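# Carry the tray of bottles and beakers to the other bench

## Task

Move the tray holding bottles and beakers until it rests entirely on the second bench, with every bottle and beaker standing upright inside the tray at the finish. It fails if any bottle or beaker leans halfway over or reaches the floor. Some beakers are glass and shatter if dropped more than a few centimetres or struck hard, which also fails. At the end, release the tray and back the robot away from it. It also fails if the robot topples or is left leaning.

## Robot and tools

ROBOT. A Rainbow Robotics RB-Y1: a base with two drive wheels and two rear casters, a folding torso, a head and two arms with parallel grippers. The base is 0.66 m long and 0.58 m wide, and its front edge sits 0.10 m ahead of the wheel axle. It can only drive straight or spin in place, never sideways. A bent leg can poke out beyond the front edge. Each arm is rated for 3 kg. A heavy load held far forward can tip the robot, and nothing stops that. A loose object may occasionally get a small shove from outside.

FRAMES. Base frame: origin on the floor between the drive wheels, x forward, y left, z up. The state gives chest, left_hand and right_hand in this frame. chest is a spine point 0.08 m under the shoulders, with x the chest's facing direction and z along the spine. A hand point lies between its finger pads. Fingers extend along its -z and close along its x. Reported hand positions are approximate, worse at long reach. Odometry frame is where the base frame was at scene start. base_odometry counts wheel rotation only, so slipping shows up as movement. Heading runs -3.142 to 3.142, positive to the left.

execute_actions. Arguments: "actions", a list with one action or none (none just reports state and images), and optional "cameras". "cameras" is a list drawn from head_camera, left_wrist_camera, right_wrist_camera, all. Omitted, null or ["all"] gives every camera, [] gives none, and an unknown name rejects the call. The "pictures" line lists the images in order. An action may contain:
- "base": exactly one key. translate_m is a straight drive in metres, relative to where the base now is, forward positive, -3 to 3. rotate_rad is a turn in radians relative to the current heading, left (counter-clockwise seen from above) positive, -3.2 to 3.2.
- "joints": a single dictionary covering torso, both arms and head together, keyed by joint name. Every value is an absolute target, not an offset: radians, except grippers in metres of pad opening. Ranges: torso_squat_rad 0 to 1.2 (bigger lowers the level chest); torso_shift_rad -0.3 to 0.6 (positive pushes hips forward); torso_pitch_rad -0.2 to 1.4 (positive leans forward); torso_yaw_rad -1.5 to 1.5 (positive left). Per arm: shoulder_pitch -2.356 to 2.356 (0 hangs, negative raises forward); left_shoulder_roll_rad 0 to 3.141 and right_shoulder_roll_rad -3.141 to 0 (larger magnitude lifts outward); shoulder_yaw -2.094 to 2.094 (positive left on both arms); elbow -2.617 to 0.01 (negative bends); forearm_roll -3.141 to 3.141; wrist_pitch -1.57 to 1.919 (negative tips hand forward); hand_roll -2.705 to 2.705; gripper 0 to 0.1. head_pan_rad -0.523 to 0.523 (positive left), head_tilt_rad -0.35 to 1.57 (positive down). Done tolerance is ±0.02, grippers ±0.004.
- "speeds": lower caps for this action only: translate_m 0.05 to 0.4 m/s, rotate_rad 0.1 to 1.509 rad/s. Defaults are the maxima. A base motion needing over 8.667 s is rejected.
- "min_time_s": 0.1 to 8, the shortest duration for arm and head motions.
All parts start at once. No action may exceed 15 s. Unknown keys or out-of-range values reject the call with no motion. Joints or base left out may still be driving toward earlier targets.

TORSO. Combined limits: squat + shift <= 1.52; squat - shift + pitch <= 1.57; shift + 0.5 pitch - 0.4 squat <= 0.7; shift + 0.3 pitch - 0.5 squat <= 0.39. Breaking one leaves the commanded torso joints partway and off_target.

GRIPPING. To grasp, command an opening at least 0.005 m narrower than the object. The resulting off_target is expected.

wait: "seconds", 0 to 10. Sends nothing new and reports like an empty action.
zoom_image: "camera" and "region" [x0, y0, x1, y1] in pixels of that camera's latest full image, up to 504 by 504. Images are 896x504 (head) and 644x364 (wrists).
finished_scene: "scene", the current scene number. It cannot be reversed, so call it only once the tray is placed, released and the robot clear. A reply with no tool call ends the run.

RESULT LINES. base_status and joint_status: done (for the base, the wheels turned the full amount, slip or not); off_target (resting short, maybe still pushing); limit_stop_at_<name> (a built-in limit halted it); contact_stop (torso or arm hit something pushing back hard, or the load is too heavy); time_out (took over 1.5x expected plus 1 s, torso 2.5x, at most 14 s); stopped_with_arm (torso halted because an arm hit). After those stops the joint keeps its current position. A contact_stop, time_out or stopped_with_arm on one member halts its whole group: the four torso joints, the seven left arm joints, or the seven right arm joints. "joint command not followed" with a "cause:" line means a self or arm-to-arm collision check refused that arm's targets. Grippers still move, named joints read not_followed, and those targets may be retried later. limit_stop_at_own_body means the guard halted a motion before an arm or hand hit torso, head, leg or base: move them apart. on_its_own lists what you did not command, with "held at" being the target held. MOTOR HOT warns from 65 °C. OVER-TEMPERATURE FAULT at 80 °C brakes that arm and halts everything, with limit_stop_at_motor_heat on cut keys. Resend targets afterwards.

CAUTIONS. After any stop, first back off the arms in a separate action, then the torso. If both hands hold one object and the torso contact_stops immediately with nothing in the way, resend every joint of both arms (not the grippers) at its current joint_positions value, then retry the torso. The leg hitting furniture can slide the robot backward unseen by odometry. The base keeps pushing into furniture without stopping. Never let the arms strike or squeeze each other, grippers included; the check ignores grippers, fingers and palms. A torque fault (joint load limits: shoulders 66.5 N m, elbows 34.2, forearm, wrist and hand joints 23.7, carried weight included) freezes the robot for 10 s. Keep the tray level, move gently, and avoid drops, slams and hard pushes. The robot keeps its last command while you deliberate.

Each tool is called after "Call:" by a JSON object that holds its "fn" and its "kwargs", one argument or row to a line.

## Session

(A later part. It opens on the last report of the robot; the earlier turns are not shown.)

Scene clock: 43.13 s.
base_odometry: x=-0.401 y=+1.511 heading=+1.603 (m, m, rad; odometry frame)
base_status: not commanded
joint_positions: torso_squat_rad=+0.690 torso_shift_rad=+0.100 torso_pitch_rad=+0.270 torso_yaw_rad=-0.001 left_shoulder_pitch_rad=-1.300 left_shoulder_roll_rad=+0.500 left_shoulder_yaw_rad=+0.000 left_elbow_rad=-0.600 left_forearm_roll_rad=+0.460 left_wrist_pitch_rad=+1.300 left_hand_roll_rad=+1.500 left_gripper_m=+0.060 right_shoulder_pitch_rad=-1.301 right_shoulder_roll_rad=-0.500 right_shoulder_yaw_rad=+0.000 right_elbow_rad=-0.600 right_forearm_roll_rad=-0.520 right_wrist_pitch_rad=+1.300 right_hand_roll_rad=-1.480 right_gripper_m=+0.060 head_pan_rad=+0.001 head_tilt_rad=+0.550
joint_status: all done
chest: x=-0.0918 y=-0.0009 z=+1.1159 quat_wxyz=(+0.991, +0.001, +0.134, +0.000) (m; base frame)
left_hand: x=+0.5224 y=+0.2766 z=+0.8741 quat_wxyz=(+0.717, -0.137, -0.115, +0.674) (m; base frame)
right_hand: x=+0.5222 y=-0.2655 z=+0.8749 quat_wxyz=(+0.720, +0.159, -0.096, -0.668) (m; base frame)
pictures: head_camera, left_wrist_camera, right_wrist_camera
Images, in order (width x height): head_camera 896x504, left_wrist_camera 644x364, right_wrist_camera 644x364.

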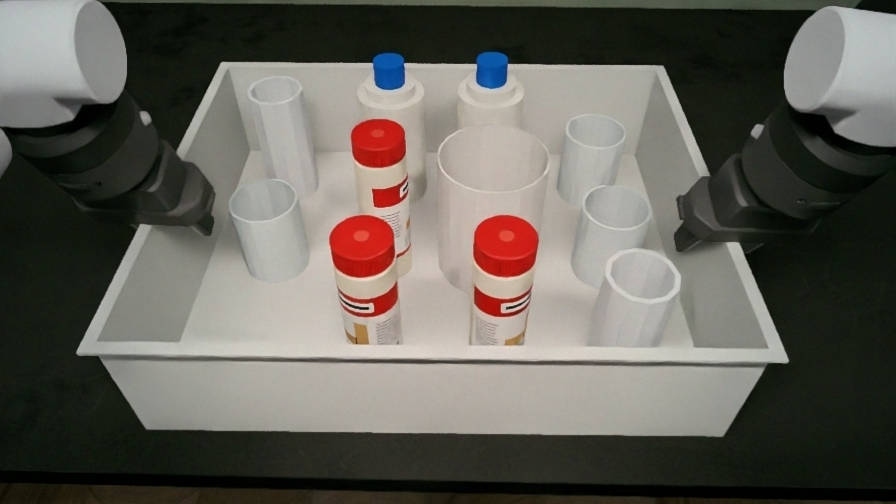

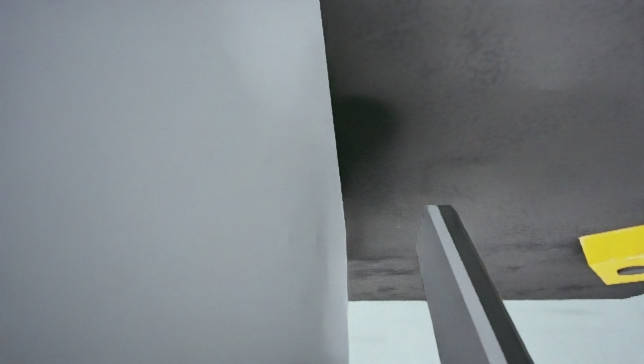

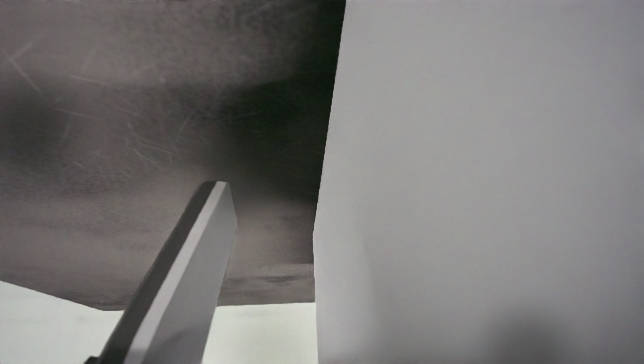

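Call:
{"fn": "execute_actions", "kwargs": {
  "actions": [
    {"joints":{"left_gripper_m":0,"right_gripper_m":0}}
  ],
  "cameras": []
}}

Call:
{"fn": "execute_actions", "kwargs": {
  "actions": [
    {"joints":{"torso_squat_rad":0.6}}
  ]
}}

Scene clock: 44.43 s.
base_odometry: x=-0.401 y=+1.511 heading=+1.603 (m, m, rad; odometry frame)
base_status: not commanded
joint_positions: torso_squat_rad=+0.690 torso_shift_rad=+0.100 torso_pitch_rad=+0.269 torso_yaw_rad=-0.001 left_shoulder_pitch_rad=-1.302 left_shoulder_roll_rad=+0.494 left_shoulder_yaw_rad=+0.000 left_elbow_rad=-0.601 left_forearm_roll_rad=+0.462 left_wrist_pitch_rad=+1.300 left_hand_roll_rad=+1.500 left_gripper_m=+0.013 right_shoulder_pitch_rad=-1.304 right_shoulder_roll_rad=-0.494 right_shoulder_yaw_rad=+0.000 right_elbow_rad=-0.602 right_forearm_roll_rad=-0.522 right_wrist_pitch_rad=+1.300 right_hand_roll_rad=-1.480 right_gripper_m=+0.010 head_pan_rad=+0.001 head_tilt_rad=+0.550
joint_status: left_gripper_m off_target (ended at +0.013, target +0.000); right_gripper_m off_target (ended at +0.010, target +0.000)
chest: x=-0.0919 y=-0.0008 z=+1.1159 quat_wxyz=(+0.991, +0.001, +0.134, +0.000) (m; base frame)
left_hand: x=+0.5226 y=+0.2720 z=+0.8741 quat_wxyz=(+0.719, -0.140, -0.113, +0.672) (m; base frame)
right_hand: x=+0.5231 y=-0.2597 z=+0.8759 quat_wxyz=(+0.722, +0.163, -0.094, -0.666) (m; base frame)
pictures: none
No camera images: the call's "cameras" was empty. Leave "cameras" out to get every camera's image.

Scene clock: 45.50 s.
base_odometry: x=-0.401 y=+1.511 heading=+1.603 (m, m, rad; odometry frame)
base_status: not commanded
joint_positions: torso_squat_rad=+0.600 torso_shift_rad=+0.100 torso_pitch_rad=+0.271 torso_yaw_rad=-0.001 left_shoulder_pitch_rad=-1.301 left_shoulder_roll_rad=+0.493 left_shoulder_yaw_rad=+0.000 left_elbow_rad=-0.600 left_forearm_roll_rad=+0.462 left_wrist_pitch_rad=+1.300 left_hand_roll_rad=+1.500 left_gripper_m=+0.013 right_shoulder_pitch_rad=-1.301 right_shoulder_roll_rad=-0.493 right_shoulder_yaw_rad=+0.000 right_elbow_rad=-0.601 right_forearm_roll_rad=-0.522 right_wrist_pitch_rad=+1.300 right_hand_roll_rad=-1.480 right_gripper_m=+0.010 head_pan_rad=+0.001 head_tilt_rad=+0.550
joint_status: all done
chest: x=-0.0872 y=-0.0009 z=+1.1535 quat_wxyz=(+0.991, +0.001, +0.135, +0.000) (m; base frame)
left_hand: x=+0.5262 y=+0.2716 z=+0.9093 quat_wxyz=(+0.719, -0.138, -0.111, +0.672) (m; base frame)
right_hand: x=+0.5261 y=-0.2602 z=+0.9102 quat_wxyz=(+0.722, +0.160, -0.092, -0.667) (m; base frame)
pictures: head_camera, left_wrist_camera, right_wrist_camera
Images, in order (width x height): head_camera 896x504, left_wrist_camera 644x364, right_wrist_camera 644x364.

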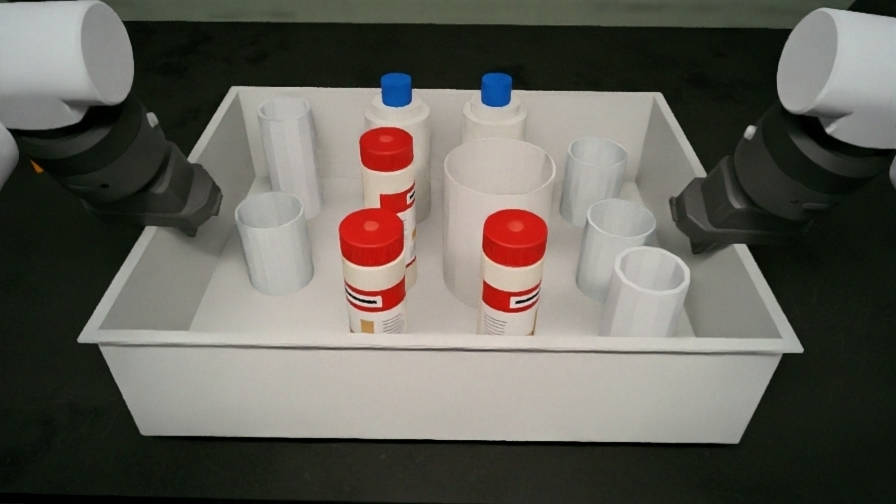

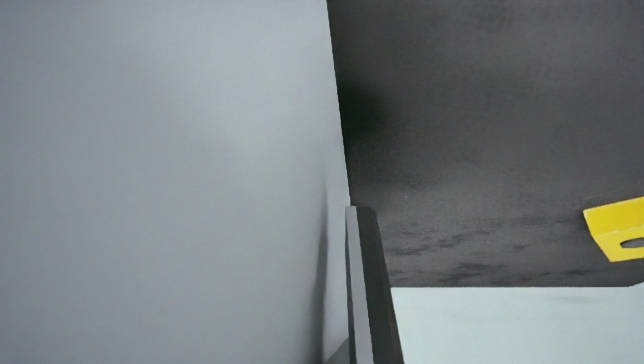

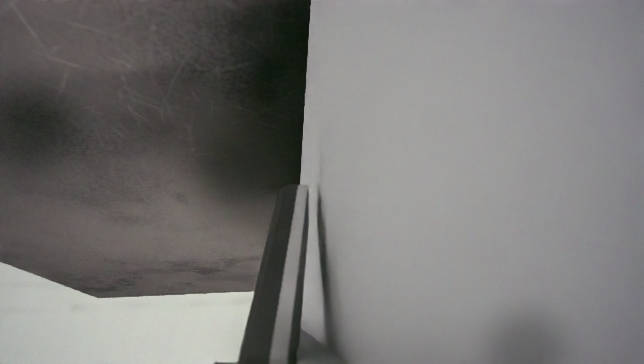

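Call:
{"fn": "execute_actions", "kwargs": {
  "actions": [
    {"joints":{"torso_squat_rad":0.69}}
  ],
  "cameras": []
}}

Call:
{"fn": "execute_actions", "kwargs": {
  "actions": [
    {"joints":{"left_gripper_m":0.04,"right_gripper_m":0.04}}
  ],
  "cameras": []
}}

Call:
{"fn": "execute_actions", "kwargs": {
  "actions": [
    {"base":{"translate_m":0.055},"speeds":{"translate_m":0.05}}
  ]
}}

Scene clock: 47.40 s.
base_odometry: x=-0.401 y=+1.511 heading=+1.603 (m, m, rad; odometry frame)
base_status: not commanded
joint_positions: torso_squat_rad=+0.690 torso_shift_rad=+0.100 torso_pitch_rad=+0.269 torso_yaw_rad=-0.001 left_shoulder_pitch_rad=-1.302 left_shoulder_roll_rad=+0.493 left_shoulder_yaw_rad=+0.000 left_elbow_rad=-0.601 left_forearm_roll_rad=+0.462 left_wrist_pitch_rad=+1.300 left_hand_roll_rad=+1.500 left_gripper_m=+0.013 right_shoulder_pitch_rad=-1.305 right_shoulder_roll_rad=-0.494 right_shoulder_yaw_rad=-0.001 right_elbow_rad=-0.603 right_forearm_roll_rad=-0.522 right_wrist_pitch_rad=+1.300 right_hand_roll_rad=-1.480 right_gripper_m=+0.010 head_pan_rad=+0.001 head_tilt_rad=+0.550
joint_status: all done
chest: x=-0.0921 y=-0.0008 z=+1.1160 quat_wxyz=(+0.991, +0.001, +0.134, +0.000) (m; base frame)
left_hand: x=+0.5225 y=+0.2715 z=+0.8741 quat_wxyz=(+0.719, -0.140, -0.113, +0.672) (m; base frame)
right_hand: x=+0.5234 y=-0.2600 z=+0.8772 quat_wxyz=(+0.722, +0.163, -0.095, -0.666) (m; base frame)
pictures: none
No camera images: the call's "cameras" was empty. Leave "cameras" out to get every camera's image.

Scene clock: 48.30 s.
base_odometry: x=-0.401 y=+1.511 heading=+1.603 (m, m, rad; odometry frame)
base_status: not commanded
joint_positions: torso_squat_rad=+0.690 torso_shift_rad=+0.100 torso_pitch_rad=+0.269 torso_yaw_rad=-0.001 left_shoulder_pitch_rad=-1.301 left_shoulder_roll_rad=+0.500 left_shoulder_yaw_rad=+0.000 left_elbow_rad=-0.600 left_forearm_roll_rad=+0.460 left_wrist_pitch_rad=+1.300 left_hand_roll_rad=+1.500 left_gripper_m=+0.040 right_shoulder_pitch_rad=-1.302 right_shoulder_roll_rad=-0.500 right_shoulder_yaw_rad=+0.000 right_elbow_rad=-0.601 right_forearm_roll_rad=-0.520 right_wrist_pitch_rad=+1.300 right_hand_roll_rad=-1.480 right_gripper_m=+0.040 head_pan_rad=+0.001 head_tilt_rad=+0.550
joint_status: all done
chest: x=-0.0919 y=-0.0008 z=+1.1159 quat_wxyz=(+0.991, +0.001, +0.134, +0.000) (m; base frame)
left_hand: x=+0.5224 y=+0.2763 z=+0.8743 quat_wxyz=(+0.717, -0.138, -0.115, +0.673) (m; base frame)
right_hand: x=+0.5225 y=-0.2650 z=+0.8756 quat_wxyz=(+0.720, +0.160, -0.096, -0.668) (m; base frame)
pictures: none
No camera images: the call's "cameras" was empty. Leave "cameras" out to get every camera's image.

Scene clock: 49.93 s.
base_odometry: x=-0.402 y=+1.566 heading=+1.603 (m, m, rad; odometry frame)
base_status: done
joint_positions: torso_squat_rad=+0.690 torso_shift_rad=+0.100 torso_pitch_rad=+0.269 torso_yaw_rad=-0.001 left_shoulder_pitch_rad=-1.300 left_shoulder_roll_rad=+0.500 left_shoulder_yaw_rad=+0.000 left_elbow_rad=-0.600 left_forearm_roll_rad=+0.460 left_wrist_pitch_rad=+1.300 left_hand_roll_rad=+1.500 left_gripper_m=+0.040 right_shoulder_pitch_rad=-1.301 right_shoulder_roll_rad=-0.501 right_shoulder_yaw_rad=+0.000 right_elbow_rad=-0.601 right_forearm_roll_rad=-0.520 right_wrist_pitch_rad=+1.300 right_hand_roll_rad=-1.480 right_gripper_m=+0.040 head_pan_rad=+0.001 head_tilt_rad=+0.550
joint_status: not commanded
chest: x=-0.0918 y=-0.0009 z=+1.1159 quat_wxyz=(+0.991, +0.001, +0.134, +0.000) (m; base frame)
left_hand: x=+0.5224 y=+0.2764 z=+0.8742 quat_wxyz=(+0.717, -0.137, -0.115, +0.674) (m; base frame)
right_hand: x=+0.5225 y=-0.2656 z=+0.8754 quat_wxyz=(+0.720, +0.160, -0.096, -0.668) (m; base frame)
pictures: head_camera, left_wrist_camera, right_wrist_camera
Images, in order (width x height): head_camera 896x504, left_wrist_camera 644x364, right_wrist_camera 644x364.

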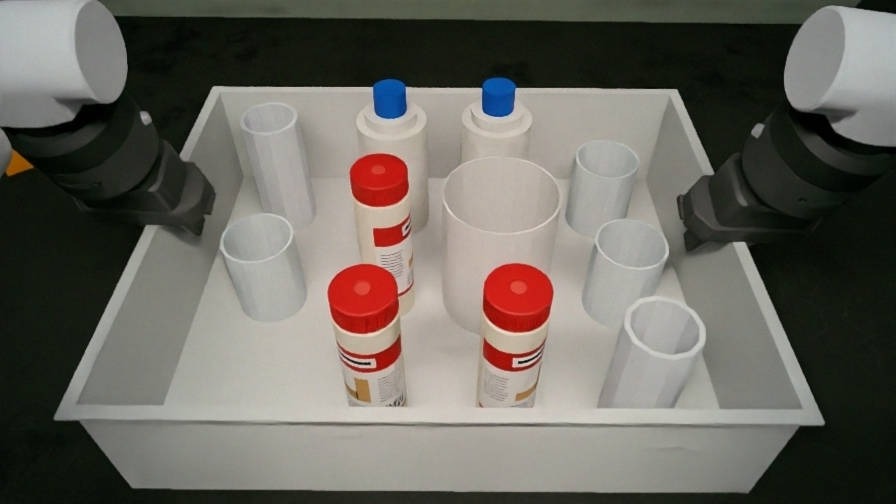

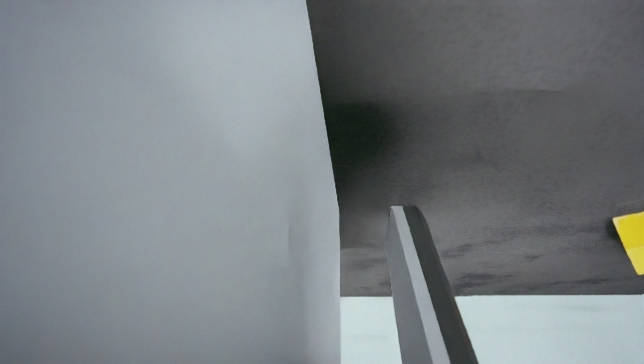

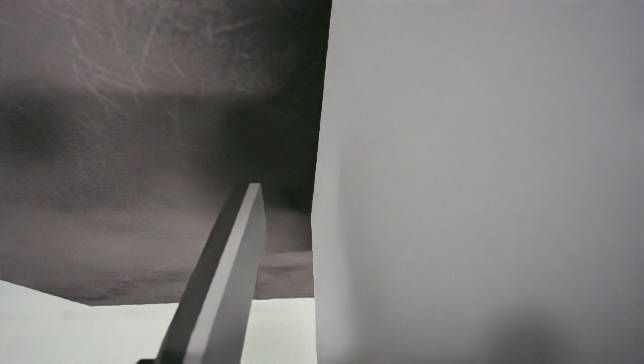

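Call:
{"fn": "execute_actions", "kwargs": {
  "actions": [
    {"joints":{"left_gripper_m":0,"right_gripper_m":0,"left_forearm_roll_rad":0.48,"right_forearm_roll_rad":-0.54}}
  ],
  "cameras": ["head_camera"]
}}

Call:
{"fn": "execute_actions", "kwargs": {
  "actions": [
    {"joints":{"torso_squat_rad":0.62}}
  ],
  "cameras": ["head_camera"]
}}

Scene clock: 51.27 s.
base_odometry: x=-0.402 y=+1.566 heading=+1.603 (m, m, rad; odometry frame)
base_status: not commanded
joint_positions: torso_squat_rad=+0.690 torso_shift_rad=+0.100 torso_pitch_rad=+0.269 torso_yaw_rad=-0.001 left_shoulder_pitch_rad=-1.301 left_shoulder_roll_rad=+0.498 left_shoulder_yaw_rad=+0.000 left_elbow_rad=-0.600 left_forearm_roll_rad=+0.481 left_wrist_pitch_rad=+1.300 left_hand_roll_rad=+1.500 left_gripper_m=+0.012 right_shoulder_pitch_rad=-1.302 right_shoulder_roll_rad=-0.497 right_shoulder_yaw_rad=+0.000 right_elbow_rad=-0.601 right_forearm_roll_rad=-0.541 right_wrist_pitch_rad=+1.300 right_hand_roll_rad=-1.480 right_gripper_m=+0.010 head_pan_rad=+0.001 head_tilt_rad=+0.550
joint_status: left_gripper_m off_target (ended at +0.012, target +0.000); right_gripper_m off_target (ended at +0.010, target +0.000); the others done
chest: x=-0.0919 y=-0.0008 z=+1.1159 quat_wxyz=(+0.991, +0.001, +0.134, +0.000) (m; base frame)
left_hand: x=+0.5224 y=+0.2705 z=+0.8744 quat_wxyz=(+0.717, -0.145, -0.108, +0.673) (m; base frame)
right_hand: x=+0.5226 y=-0.2583 z=+0.8761 quat_wxyz=(+0.720, +0.168, -0.088, -0.667) (m; base frame)
pictures: head_camera
Images, in order (width x height): head_camera 896x504.

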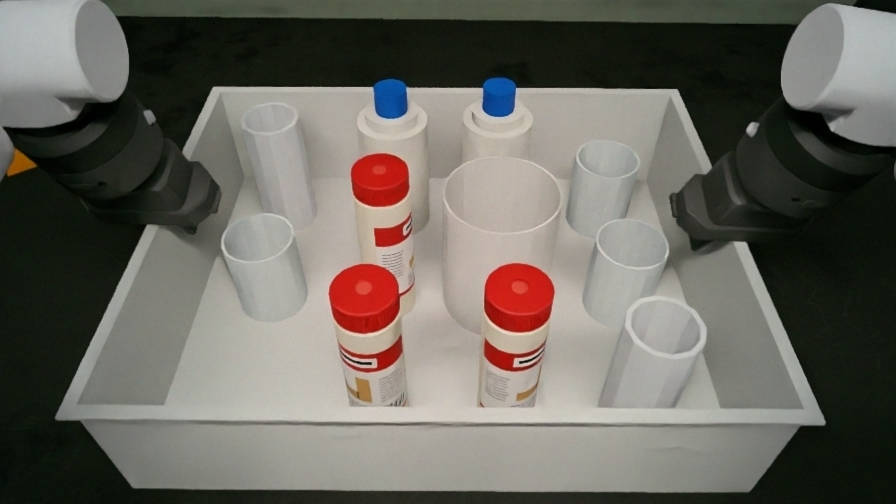

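Scene clock: 52.27 s.
base_odometry: x=-0.402 y=+1.566 heading=+1.603 (m, m, rad; odometry frame)
base_status: not commanded
joint_positions: torso_squat_rad=+0.620 torso_shift_rad=+0.101 torso_pitch_rad=+0.271 torso_yaw_rad=-0.001 left_shoulder_pitch_rad=-1.299 left_shoulder_roll_rad=+0.497 left_shoulder_yaw_rad=+0.000 left_elbow_rad=-0.599 left_forearm_roll_rad=+0.481 left_wrist_pitch_rad=+1.300 left_hand_roll_rad=+1.500 left_gripper_m=+0.012 right_shoulder_pitch_rad=-1.299 right_shoulder_roll_rad=-0.496 right_shoulder_yaw_rad=+0.000 right_elbow_rad=-0.599 right_forearm_roll_rad=-0.541 right_wrist_pitch_rad=+1.300 right_hand_roll_rad=-1.480 right_gripper_m=+0.010 head_pan_rad=+0.001 head_tilt_rad=+0.550
joint_status: all done
chest: x=-0.0878 y=-0.0009 z=+1.1455 quat_wxyz=(+0.991, +0.001, +0.135, +0.000) (m; base frame)
left_hand: x=+0.5251 y=+0.2701 z=+0.9012 quat_wxyz=(+0.717, -0.144, -0.106, +0.674) (m; base frame)
right_hand: x=+0.5246 y=-0.2589 z=+0.9016 quat_wxyz=(+0.720, +0.166, -0.086, -0.668) (m; base frame)
pictures: head_camera
Images, in order (width x height): head_camera 896x504.

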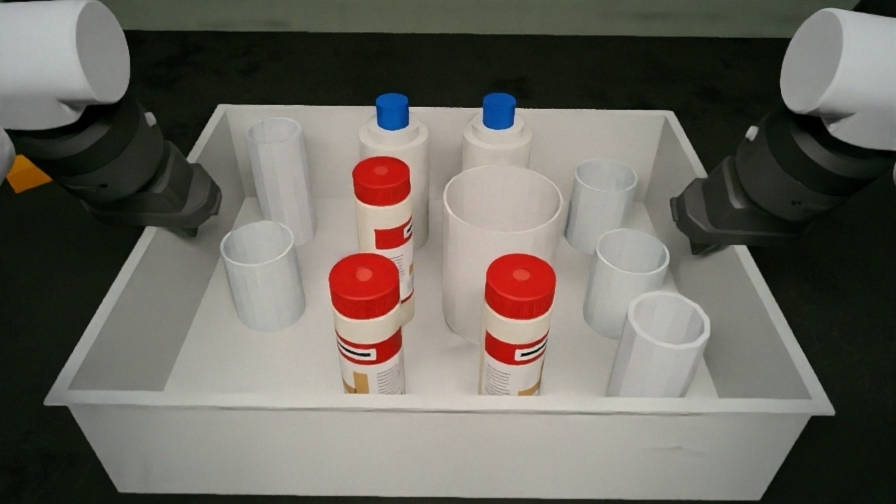

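Call:
{"fn": "execute_actions", "kwargs": {
  "actions": [
    {"joints":{"torso_squat_rad":0.69}}
  ],
  "cameras": []
}}

Call:
{"fn": "execute_actions", "kwargs": {
  "actions": [
    {"joints":{"left_gripper_m":0.035,"right_gripper_m":0.035}}
  ],
  "cameras": []
}}

Call:
{"fn": "execute_actions", "kwargs": {
  "actions": [
    {"base":{"translate_m":0.04},"speeds":{"translate_m":0.05}}
  ],
  "cameras": []
}}

Call:
{"fn": "execute_actions", "kwargs": {
  "actions": [
    {"joints":{"left_gripper_m":0,"right_gripper_m":0}}
  ],
  "cameras": ["head_camera"]
}}

Call:
{"fn": "execute_actions", "kwargs": {
  "actions": [
    {"joints":{"torso_squat_rad":0.62}}
  ],
  "cameras": ["head_camera"]
}}

Scene clock: 53.73 s.
base_odometry: x=-0.402 y=+1.566 heading=+1.603 (m, m, rad; odometry frame)
base_status: not commanded
joint_positions: torso_squat_rad=+0.690 torso_shift_rad=+0.100 torso_pitch_rad=+0.269 torso_yaw_rad=-0.001 left_shoulder_pitch_rad=-1.302 left_shoulder_roll_rad=+0.498 left_shoulder_yaw_rad=+0.000 left_elbow_rad=-0.601 left_forearm_roll_rad=+0.481 left_wrist_pitch_rad=+1.300 left_hand_roll_rad=+1.500 left_gripper_m=+0.012 right_shoulder_pitch_rad=-1.303 right_shoulder_roll_rad=-0.498 right_shoulder_yaw_rad=+0.000 right_elbow_rad=-0.602 right_forearm_roll_rad=-0.541 right_wrist_pitch_rad=+1.300 right_hand_roll_rad=-1.480 right_gripper_m=+0.010 head_pan_rad=+0.001 head_tilt_rad=+0.550
joint_status: all done
chest: x=-0.0922 y=-0.0009 z=+1.1160 quat_wxyz=(+0.991, +0.001, +0.134, +0.000) (m; base frame)
left_hand: x=+0.5226 y=+0.2701 z=+0.8754 quat_wxyz=(+0.717, -0.146, -0.108, +0.673) (m; base frame)
right_hand: x=+0.5229 y=-0.2587 z=+0.8774 quat_wxyz=(+0.720, +0.169, -0.090, -0.667) (m; base frame)
pictures: none
No camera images: the call's "cameras" was empty. Leave "cameras" out to get every camera's image.

Scene clock: 54.57 s.
base_odometry: x=-0.402 y=+1.566 heading=+1.603 (m, m, rad; odometry frame)
base_status: not commanded
joint_positions: torso_squat_rad=+0.690 torso_shift_rad=+0.100 torso_pitch_rad=+0.269 torso_yaw_rad=-0.001 left_shoulder_pitch_rad=-1.301 left_shoulder_roll_rad=+0.500 left_shoulder_yaw_rad=+0.000 left_elbow_rad=-0.600 left_forearm_roll_rad=+0.480 left_wrist_pitch_rad=+1.300 left_hand_roll_rad=+1.500 left_gripper_m=+0.035 right_shoulder_pitch_rad=-1.301 right_shoulder_roll_rad=-0.500 right_shoulder_yaw_rad=+0.000 right_elbow_rad=-0.601 right_forearm_roll_rad=-0.540 right_wrist_pitch_rad=+1.300 right_hand_roll_rad=-1.480 right_gripper_m=+0.035 head_pan_rad=+0.001 head_tilt_rad=+0.550
joint_status: all done
chest: x=-0.0919 y=-0.0009 z=+1.1159 quat_wxyz=(+0.991, +0.001, +0.134, +0.000) (m; base frame)
left_hand: x=+0.5224 y=+0.2719 z=+0.8746 quat_wxyz=(+0.716, -0.145, -0.109, +0.674) (m; base frame)
right_hand: x=+0.5225 y=-0.2607 z=+0.8760 quat_wxyz=(+0.719, +0.167, -0.090, -0.668) (m; base frame)
pictures: none
No camera images: the call's "cameras" was empty. Leave "cameras" out to get every camera's image.

Scene clock: 56.00 s.
base_odometry: x=-0.404 y=+1.606 heading=+1.603 (m, m, rad; odometry frame)
base_status: done
joint_positions: torso_squat_rad=+0.690 torso_shift_rad=+0.100 torso_pitch_rad=+0.270 torso_yaw_rad=-0.001 left_shoulder_pitch_rad=-1.300 left_shoulder_roll_rad=+0.500 left_shoulder_yaw_rad=+0.000 left_elbow_rad=-0.600 left_forearm_roll_rad=+0.480 left_wrist_pitch_rad=+1.300 left_hand_roll_rad=+1.500 left_gripper_m=+0.035 right_shoulder_pitch_rad=-1.301 right_shoulder_roll_rad=-0.501 right_shoulder_yaw_rad=+0.000 right_elbow_rad=-0.601 right_forearm_roll_rad=-0.540 right_wrist_pitch_rad=+1.300 right_hand_roll_rad=-1.480 right_gripper_m=+0.035 head_pan_rad=+0.001 head_tilt_rad=+0.550
joint_status: not commanded
chest: x=-0.0918 y=-0.0009 z=+1.1159 quat_wxyz=(+0.991, +0.001, +0.134, +0.000) (m; base frame)
left_hand: x=+0.5224 y=+0.2720 z=+0.8744 quat_wxyz=(+0.716, -0.145, -0.108, +0.674) (m; base frame)
right_hand: x=+0.5224 y=-0.2612 z=+0.8758 quat_wxyz=(+0.719, +0.167, -0.090, -0.669) (m; base frame)
pictures: none
No camera images: the call's "cameras" was empty. Leave "cameras" out to get every camera's image.

Scene clock: 56.83 s.
base_odometry: x=-0.404 y=+1.606 heading=+1.603 (m, m, rad; odometry frame)
base_status: not commanded
joint_positions: torso_squat_rad=+0.690 torso_shift_rad=+0.100 torso_pitch_rad=+0.269 torso_yaw_rad=-0.001 left_shoulder_pitch_rad=-1.301 left_shoulder_roll_rad=+0.498 left_shoulder_yaw_rad=+0.000 left_elbow_rad=-0.600 left_forearm_roll_rad=+0.481 left_wrist_pitch_rad=+1.300 left_hand_roll_rad=+1.500 left_gripper_m=+0.012 right_shoulder_pitch_rad=-1.302 right_shoulder_roll_rad=-0.497 right_shoulder_yaw_rad=+0.000 right_elbow_rad=-0.601 right_forearm_roll_rad=-0.541 right_wrist_pitch_rad=+1.300 right_hand_roll_rad=-1.480 right_gripper_m=+0.010 head_pan_rad=+0.001 head_tilt_rad=+0.550
joint_status: left_gripper_m off_target (ended at +0.012, target +0.000); right_gripper_m off_target (ended at +0.010, target +0.000)
chest: x=-0.0918 y=-0.0009 z=+1.1159 quat_wxyz=(+0.991, +0.001, +0.134, +0.000) (m; base frame)
left_hand: x=+0.5225 y=+0.2704 z=+0.8743 quat_wxyz=(+0.717, -0.145, -0.108, +0.673) (m; base frame)
right_hand: x=+0.5226 y=-0.2584 z=+0.8760 quat_wxyz=(+0.720, +0.168, -0.088, -0.667) (m; base frame)
pictures: head_camera
Images, in order (width x height): head_camera 896x504.

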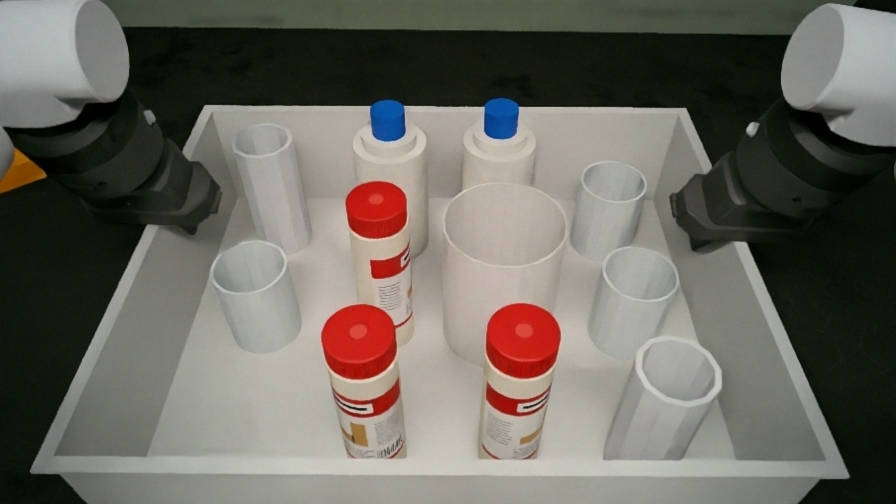

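Scene clock: 57.80 s.
base_odometry: x=-0.404 y=+1.606 heading=+1.603 (m, m, rad; odometry frame)
base_status: not commanded
joint_positions: torso_squat_rad=+0.620 torso_shift_rad=+0.101 torso_pitch_rad=+0.271 torso_yaw_rad=-0.001 left_shoulder_pitch_rad=-1.299 left_shoulder_roll_rad=+0.496 left_shoulder_yaw_rad=+0.000 left_elbow_rad=-0.600 left_forearm_roll_rad=+0.481 left_wrist_pitch_rad=+1.300 left_hand_roll_rad=+1.500 left_gripper_m=+0.012 right_shoulder_pitch_rad=-1.299 right_shoulder_roll_rad=-0.496 right_shoulder_yaw_rad=+0.000 right_elbow_rad=-0.600 right_forearm_roll_rad=-0.541 right_wrist_pitch_rad=+1.300 right_hand_roll_rad=-1.480 right_gripper_m=+0.010 head_pan_rad=+0.001 head_tilt_rad=+0.550
joint_status: all done
chest: x=-0.0879 y=-0.0009 z=+1.1455 quat_wxyz=(+0.991, +0.001, +0.135, +0.000) (m; base frame)
left_hand: x=+0.5252 y=+0.2700 z=+0.9013 quat_wxyz=(+0.717, -0.144, -0.106, +0.674) (m; base frame)
right_hand: x=+0.5246 y=-0.2588 z=+0.9017 quat_wxyz=(+0.720, +0.166, -0.086, -0.668) (m; base frame)
pictures: head_camera
Images, in order (width x height): head_camera 896x504.

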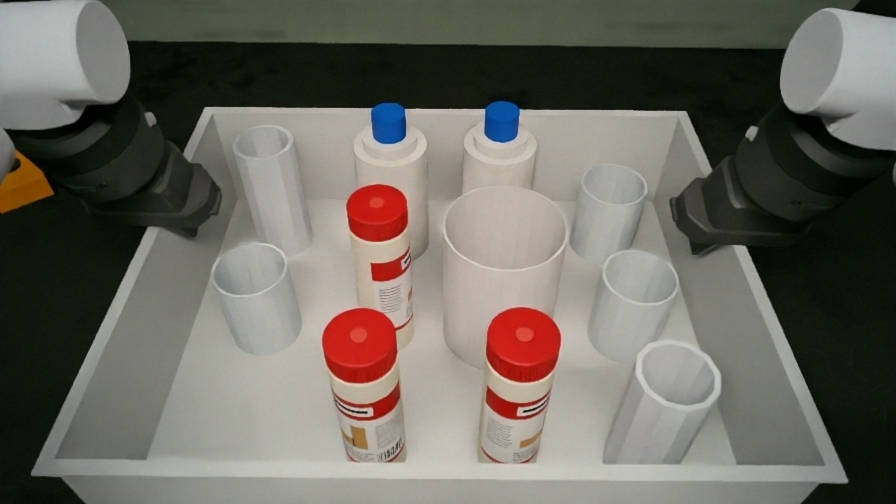

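Call:
{"fn": "execute_actions", "kwargs": {
  "actions": [
    {"joints":{"torso_squat_rad":0.4}}
  ],
  "cameras": ["head_camera"]
}}

Call:
{"fn": "execute_actions", "kwargs": {
  "actions": [
    {"base":{"translate_m":-1.5},"speeds":{"translate_m":0.25},"joints":{"head_tilt_rad":0.4}}
  ],
  "cameras": ["head_camera"]
}}

Scene clock: 59.63 s.
base_odometry: x=-0.404 y=+1.606 heading=+1.603 (m, m, rad; odometry frame)
base_status: not commanded
joint_positions: torso_squat_rad=+0.400 torso_shift_rad=+0.101 torso_pitch_rad=+0.271 torso_yaw_rad=-0.001 left_shoulder_pitch_rad=-1.299 left_shoulder_roll_rad=+0.496 left_shoulder_yaw_rad=+0.000 left_elbow_rad=-0.599 left_forearm_roll_rad=+0.481 left_wrist_pitch_rad=+1.300 left_hand_roll_rad=+1.500 left_gripper_m=+0.012 right_shoulder_pitch_rad=-1.299 right_shoulder_roll_rad=-0.496 right_shoulder_yaw_rad=+0.000 right_elbow_rad=-0.599 right_forearm_roll_rad=-0.541 right_wrist_pitch_rad=+1.300 right_hand_roll_rad=-1.480 right_gripper_m=+0.010 head_pan_rad=+0.001 head_tilt_rad=+0.550
joint_status: all done
chest: x=-0.0803 y=-0.0010 z=+1.2201 quat_wxyz=(+0.991, +0.001, +0.135, +0.000) (m; base frame)
left_hand: x=+0.5326 y=+0.2699 z=+0.9758 quat_wxyz=(+0.717, -0.144, -0.106, +0.674) (m; base frame)
right_hand: x=+0.5320 y=-0.2588 z=+0.9761 quat_wxyz=(+0.720, +0.166, -0.086, -0.668) (m; base frame)
pictures: head_camera
Images, in order (width x height): head_camera 896x504.

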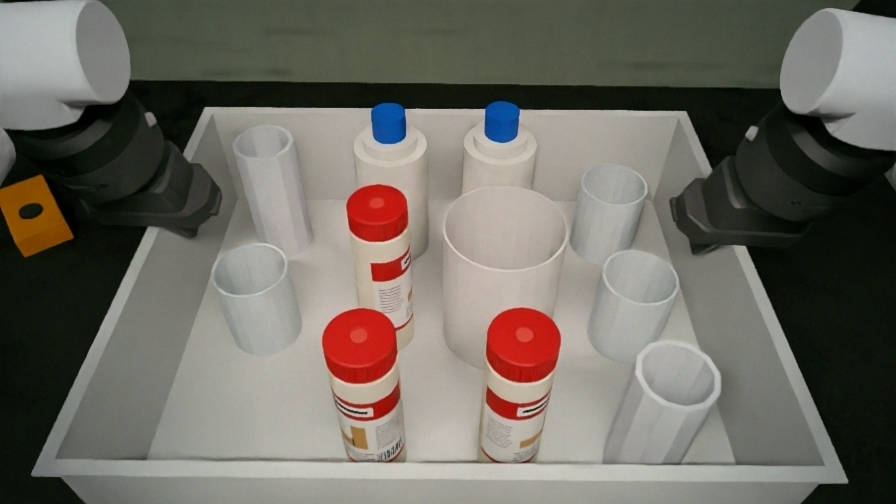

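Scene clock: 66.87 s.
base_odometry: x=-0.355 y=+0.107 heading=+1.604 (m, m, rad; odometry frame)
base_status: done
joint_positions: torso_squat_rad=+0.400 torso_shift_rad=+0.101 torso_pitch_rad=+0.271 torso_yaw_rad=-0.001 left_shoulder_pitch_rad=-1.299 left_shoulder_roll_rad=+0.496 left_shoulder_yaw_rad=+0.000 left_elbow_rad=-0.599 left_forearm_roll_rad=+0.481 left_wrist_pitch_rad=+1.300 left_hand_roll_rad=+1.500 left_gripper_m=+0.012 right_shoulder_pitch_rad=-1.299 right_shoulder_roll_rad=-0.496 right_shoulder_yaw_rad=+0.000 right_elbow_rad=-0.599 right_forearm_roll_rad=-0.541 right_wrist_pitch_rad=+1.300 right_hand_roll_rad=-1.480 right_gripper_m=+0.010 head_pan_rad=+0.001 head_tilt_rad=+0.400
joint_status: all done
chest: x=-0.0803 y=-0.0010 z=+1.2201 quat_wxyz=(+0.991, +0.001, +0.135, +0.000) (m; base frame)
left_hand: x=+0.5326 y=+0.2699 z=+0.9758 quat_wxyz=(+0.717, -0.144, -0.106, +0.674) (m; base frame)
right_hand: x=+0.5320 y=-0.2588 z=+0.9760 quat_wxyz=(+0.720, +0.165, -0.086, -0.668) (m; base frame)
pictures: head_camera
Images, in order (width x height): head_camera 896x504.

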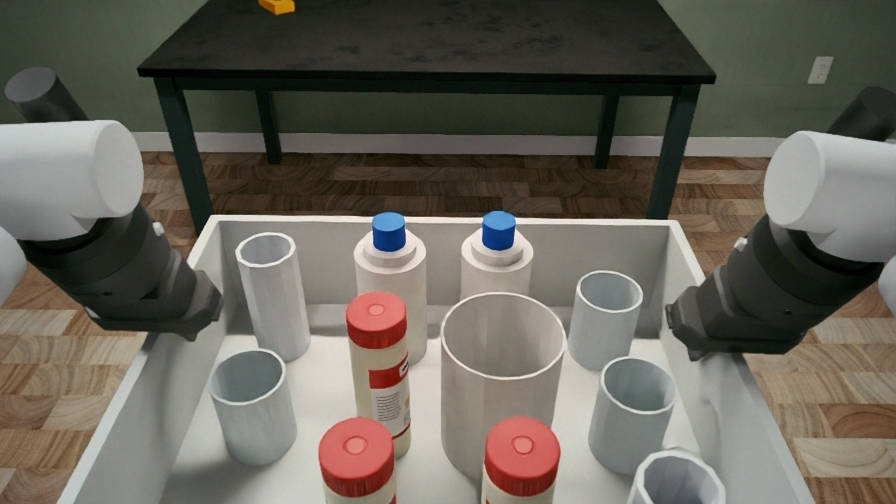

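Call:
{"fn": "execute_actions", "kwargs": {
  "actions": [
    {"base":{"rotate_rad":3.1},"speeds":{"rotate_rad":0.5},"joints":{"torso_squat_rad":0.15,"head_tilt_rad":0.3}}
  ],
  "cameras": ["head_camera"]
}}

Call:
{"fn": "execute_actions", "kwargs": {
  "actions": [
    {"base":{"translate_m":1.0},"speeds":{"translate_m":0.25}}
  ],
  "cameras": ["head_camera"]
}}

Scene clock: 74.63 s.
base_odometry: x=-0.355 y=+0.107 heading=-1.580 (m, m, rad; odometry frame)
base_status: done
joint_positions: torso_squat_rad=+0.150 torso_shift_rad=+0.101 torso_pitch_rad=+0.272 torso_yaw_rad=-0.001 left_shoulder_pitch_rad=-1.299 left_shoulder_roll_rad=+0.496 left_shoulder_yaw_rad=+0.000 left_elbow_rad=-0.599 left_forearm_roll_rad=+0.481 left_wrist_pitch_rad=+1.300 left_hand_roll_rad=+1.500 left_gripper_m=+0.012 right_shoulder_pitch_rad=-1.299 right_shoulder_roll_rad=-0.496 right_shoulder_yaw_rad=+0.000 right_elbow_rad=-0.599 right_forearm_roll_rad=-0.541 right_wrist_pitch_rad=+1.300 right_hand_roll_rad=-1.480 right_gripper_m=+0.010 head_pan_rad=+0.001 head_tilt_rad=+0.300
joint_status: all done
chest: x=-0.0755 y=-0.0010 z=+1.2672 quat_wxyz=(+0.991, +0.001, +0.135, +0.000) (m; base frame)
left_hand: x=+0.5374 y=+0.2698 z=+1.0228 quat_wxyz=(+0.717, -0.144, -0.105, +0.674) (m; base frame)
right_hand: x=+0.5367 y=-0.2589 z=+1.0230 quat_wxyz=(+0.720, +0.165, -0.086, -0.668) (m; base frame)
pictures: head_camera
Images, in order (width x height): head_camera 896x504.

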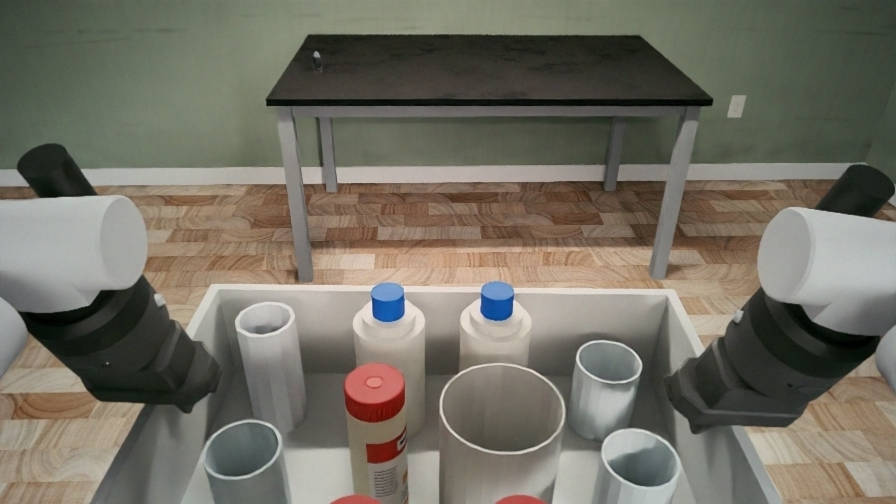

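Scene clock: 79.63 s.
base_odometry: x=-0.364 y=-0.893 heading=-1.580 (m, m, rad; odometry frame)
base_status: done
joint_positions: torso_squat_rad=+0.150 torso_shift_rad=+0.101 torso_pitch_rad=+0.272 torso_yaw_rad=-0.001 left_shoulder_pitch_rad=-1.299 left_shoulder_roll_rad=+0.496 left_shoulder_yaw_rad=+0.000 left_elbow_rad=-0.599 left_forearm_roll_rad=+0.481 left_wrist_pitch_rad=+1.300 left_hand_roll_rad=+1.500 left_gripper_m=+0.012 right_shoulder_pitch_rad=-1.299 right_shoulder_roll_rad=-0.496 right_shoulder_yaw_rad=+0.000 right_elbow_rad=-0.599 right_forearm_roll_rad=-0.541 right_wrist_pitch_rad=+1.300 right_hand_roll_rad=-1.480 right_gripper_m=+0.010 head_pan_rad=+0.001 head_tilt_rad=+0.300
joint_status: not commanded
chest: x=-0.0755 y=-0.0010 z=+1.2672 quat_wxyz=(+0.991, +0.001, +0.135, +0.000) (m; base frame)
left_hand: x=+0.5374 y=+0.2698 z=+1.0228 quat_wxyz=(+0.717, -0.144, -0.106, +0.674) (m; base frame)
right_hand: x=+0.5368 y=-0.2589 z=+1.0231 quat_wxyz=(+0.720, +0.165, -0.086, -0.668) (m; base frame)
pictures: head_camera
Images, in order (width x height): head_camera 896x504.

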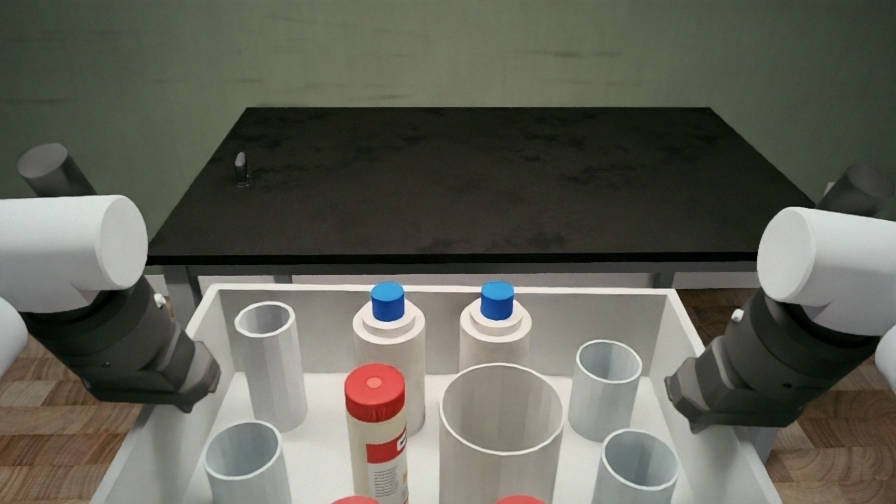

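Call:
{"fn": "execute_actions", "kwargs": {
  "actions": [
    {"base":{"translate_m":0.75},"speeds":{"translate_m":0.25},"joints":{"head_tilt_rad":0.6}}
  ]
}}

Scene clock: 84.00 s.
base_odometry: x=-0.371 y=-1.643 heading=-1.580 (m, m, rad; odometry frame)
base_status: done
joint_positions: torso_squat_rad=+0.150 torso_shift_rad=+0.101 torso_pitch_rad=+0.272 torso_yaw_rad=-0.001 left_shoulder_pitch_rad=-1.299 left_shoulder_roll_rad=+0.496 left_shoulder_yaw_rad=+0.000 left_elbow_rad=-0.599 left_forearm_roll_rad=+0.481 left_wrist_pitch_rad=+1.300 left_hand_roll_rad=+1.500 left_gripper_m=+0.012 right_shoulder_pitch_rad=-1.299 right_shoulder_roll_rad=-0.496 right_shoulder_yaw_rad=+0.000 right_elbow_rad=-0.599 right_forearm_roll_rad=-0.541 right_wrist_pitch_rad=+1.300 right_hand_roll_rad=-1.480 right_gripper_m=+0.010 head_pan_rad=+0.001 head_tilt_rad=+0.600
joint_status: all done
chest: x=-0.0755 y=-0.0010 z=+1.2672 quat_wxyz=(+0.991, +0.001, +0.135, +0.000) (m; base frame)
left_hand: x=+0.5374 y=+0.2698 z=+1.0228 quat_wxyz=(+0.717, -0.144, -0.106, +0.674) (m; base frame)
right_hand: x=+0.5368 y=-0.2589 z=+1.0231 quat_wxyz=(+0.720, +0.165, -0.086, -0.668) (m; base frame)
pictures: head_camera, left_wrist_camera, right_wrist_camera
Images, in order (width x height): head_camera 896x504, left_wrist_camera 644x364, right_wrist_camera 644x364.

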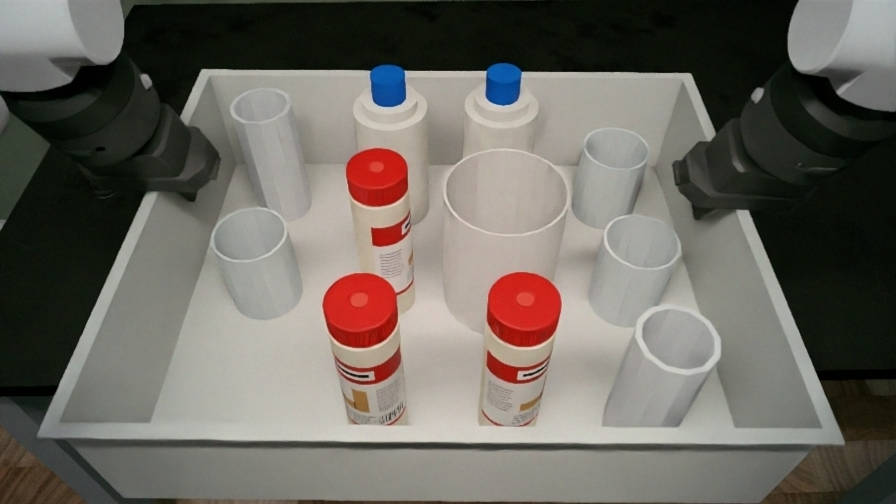

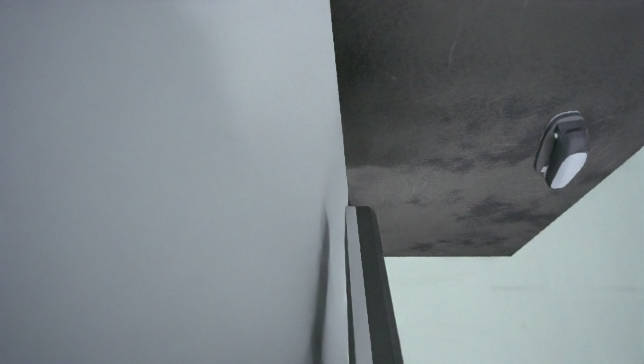

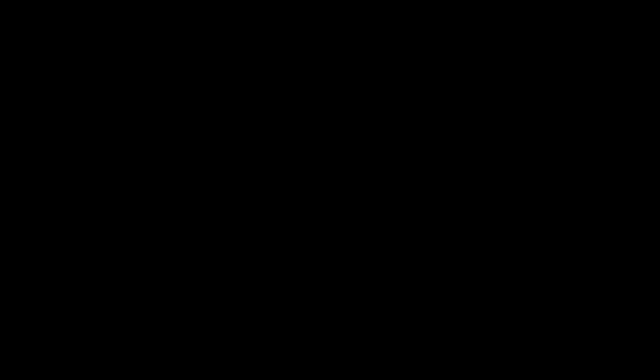

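Call:
{"fn": "execute_actions", "kwargs": {
  "actions": [
    {"base":{"translate_m":0.27},"speeds":{"translate_m":0.2},"joints":{"head_tilt_rad":0.7,"torso_squat_rad":0.3}}
  ],
  "cameras": []
}}

Call:
{"fn": "execute_actions", "kwargs": {
  "actions": [
    {"joints":{"torso_squat_rad":0.55}}
  ],
  "cameras": ["head_camera","left_wrist_camera"]
}}

Call:
{"fn": "execute_actions", "kwargs": {
  "actions": [
    {"joints":{"torso_squat_rad":0.64}}
  ],
  "cameras": ["head_camera","left_wrist_camera"]
}}

Scene clock: 95.80 s.
base_odometry: x=-0.373 y=-1.913 heading=-1.580 (m, m, rad; odometry frame)
base_status: done
joint_positions: torso_squat_rad=+0.300 torso_shift_rad=+0.101 torso_pitch_rad=+0.272 torso_yaw_rad=-0.001 left_shoulder_pitch_rad=-1.299 left_shoulder_roll_rad=+0.496 left_shoulder_yaw_rad=+0.000 left_elbow_rad=-0.599 left_forearm_roll_rad=+0.481 left_wrist_pitch_rad=+1.300 left_hand_roll_rad=+1.500 left_gripper_m=+0.012 right_shoulder_pitch_rad=-1.299 right_shoulder_roll_rad=-0.496 right_shoulder_yaw_rad=+0.000 right_elbow_rad=-0.599 right_forearm_roll_rad=-0.541 right_wrist_pitch_rad=+1.300 right_hand_roll_rad=-1.480 right_gripper_m=+0.010 head_pan_rad=+0.001 head_tilt_rad=+0.700
joint_status: all done
chest: x=-0.0778 y=-0.0010 z=+1.2440 quat_wxyz=(+0.991, +0.001, +0.135, +0.000) (m; base frame)
left_hand: x=+0.5350 y=+0.2698 z=+0.9995 quat_wxyz=(+0.717, -0.144, -0.105, +0.674) (m; base frame)
right_hand: x=+0.5344 y=-0.2588 z=+0.9998 quat_wxyz=(+0.720, +0.165, -0.086, -0.668) (m; base frame)
pictures: none
No camera images: the call's "cameras" was empty. Leave "cameras" out to get every camera's image.

Scene clock: 97.47 s.
base_odometry: x=-0.373 y=-1.913 heading=-1.580 (m, m, rad; odometry frame)
base_status: not commanded
joint_positions: torso_squat_rad=+0.550 torso_shift_rad=+0.101 torso_pitch_rad=+0.271 torso_yaw_rad=-0.001 left_shoulder_pitch_rad=-1.299 left_shoulder_roll_rad=+0.496 left_shoulder_yaw_rad=+0.000 left_elbow_rad=-0.599 left_forearm_roll_rad=+0.481 left_wrist_pitch_rad=+1.300 left_hand_roll_rad=+1.500 left_gripper_m=+0.012 right_shoulder_pitch_rad=-1.299 right_shoulder_roll_rad=-0.496 right_shoulder_yaw_rad=+0.000 right_elbow_rad=-0.599 right_forearm_roll_rad=-0.541 right_wrist_pitch_rad=+1.300 right_hand_roll_rad=-1.480 right_gripper_m=+0.010 head_pan_rad=+0.001 head_tilt_rad=+0.700
joint_status: all done
chest: x=-0.0851 y=-0.0010 z=+1.1724 quat_wxyz=(+0.991, +0.001, +0.135, +0.000) (m; base frame)
left_hand: x=+0.5278 y=+0.2699 z=+0.9280 quat_wxyz=(+0.717, -0.144, -0.106, +0.674) (m; base frame)
right_hand: x=+0.5271 y=-0.2588 z=+0.9283 quat_wxyz=(+0.720, +0.165, -0.086, -0.668) (m; base frame)
pictures: head_camera, left_wrist_camera
Images, in order (width x height): head_camera 896x504, left_wrist_camera 644x364.

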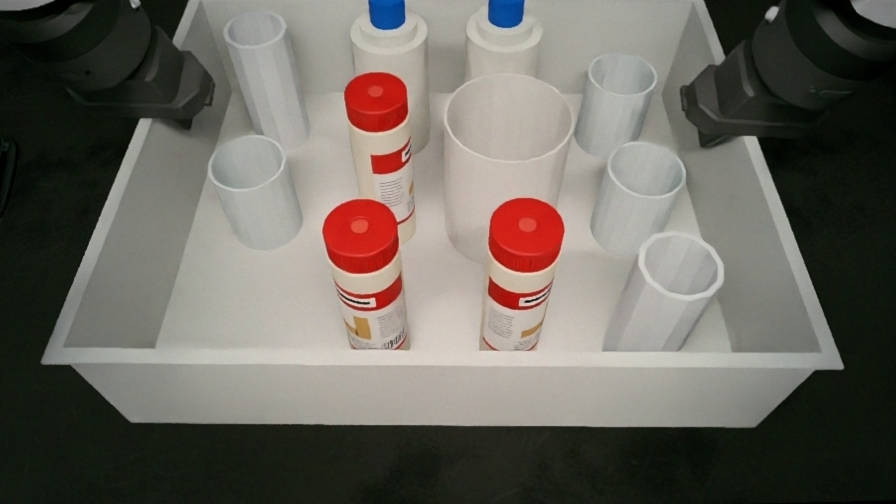

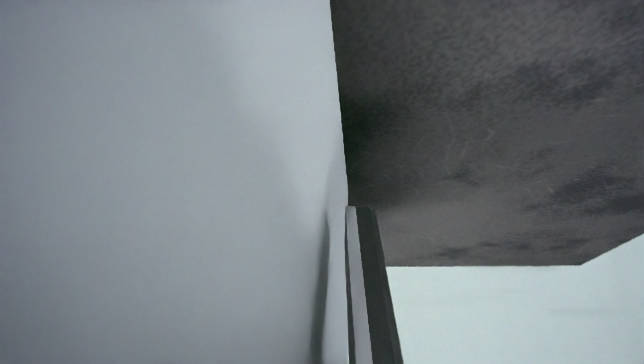

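Scene clock: 98.53 s.
base_odometry: x=-0.373 y=-1.913 heading=-1.580 (m, m, rad; odometry frame)
base_status: not commanded
joint_positions: torso_squat_rad=+0.640 torso_shift_rad=+0.101 torso_pitch_rad=+0.271 torso_yaw_rad=-0.001 left_shoulder_pitch_rad=-1.299 left_shoulder_roll_rad=+0.496 left_shoulder_yaw_rad=+0.000 left_elbow_rad=-0.599 left_forearm_roll_rad=+0.481 left_wrist_pitch_rad=+1.300 left_hand_roll_rad=+1.500 left_gripper_m=+0.012 right_shoulder_pitch_rad=-1.299 right_shoulder_roll_rad=-0.496 right_shoulder_yaw_rad=+0.000 right_elbow_rad=-0.599 right_forearm_roll_rad=-0.541 right_wrist_pitch_rad=+1.300 right_hand_roll_rad=-1.480 right_gripper_m=+0.010 head_pan_rad=+0.001 head_tilt_rad=+0.700
joint_status: all done
chest: x=-0.0887 y=-0.0009 z=+1.1373 quat_wxyz=(+0.991, +0.001, +0.135, +0.000) (m; base frame)
left_hand: x=+0.5242 y=+0.2699 z=+0.8929 quat_wxyz=(+0.717, -0.144, -0.106, +0.674) (m; base frame)
right_hand: x=+0.5236 y=-0.2588 z=+0.8932 quat_wxyz=(+0.720, +0.165, -0.086, -0.668) (m; base frame)
pictures: head_camera, left_wrist_camera
Images, in order (width x height): head_camera 896x504, left_wrist_camera 644x364.

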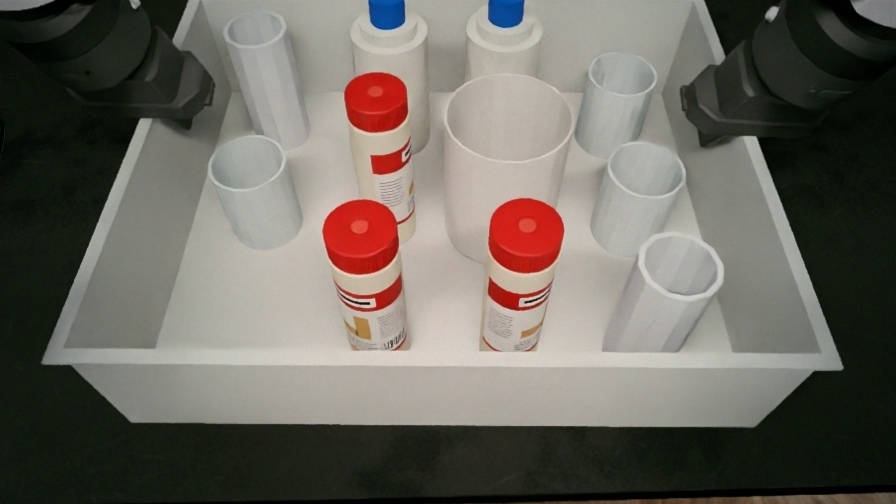

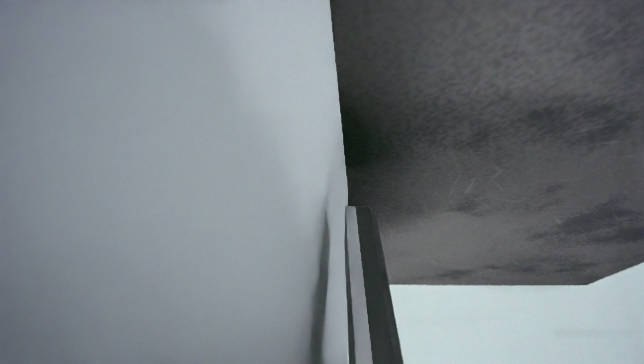

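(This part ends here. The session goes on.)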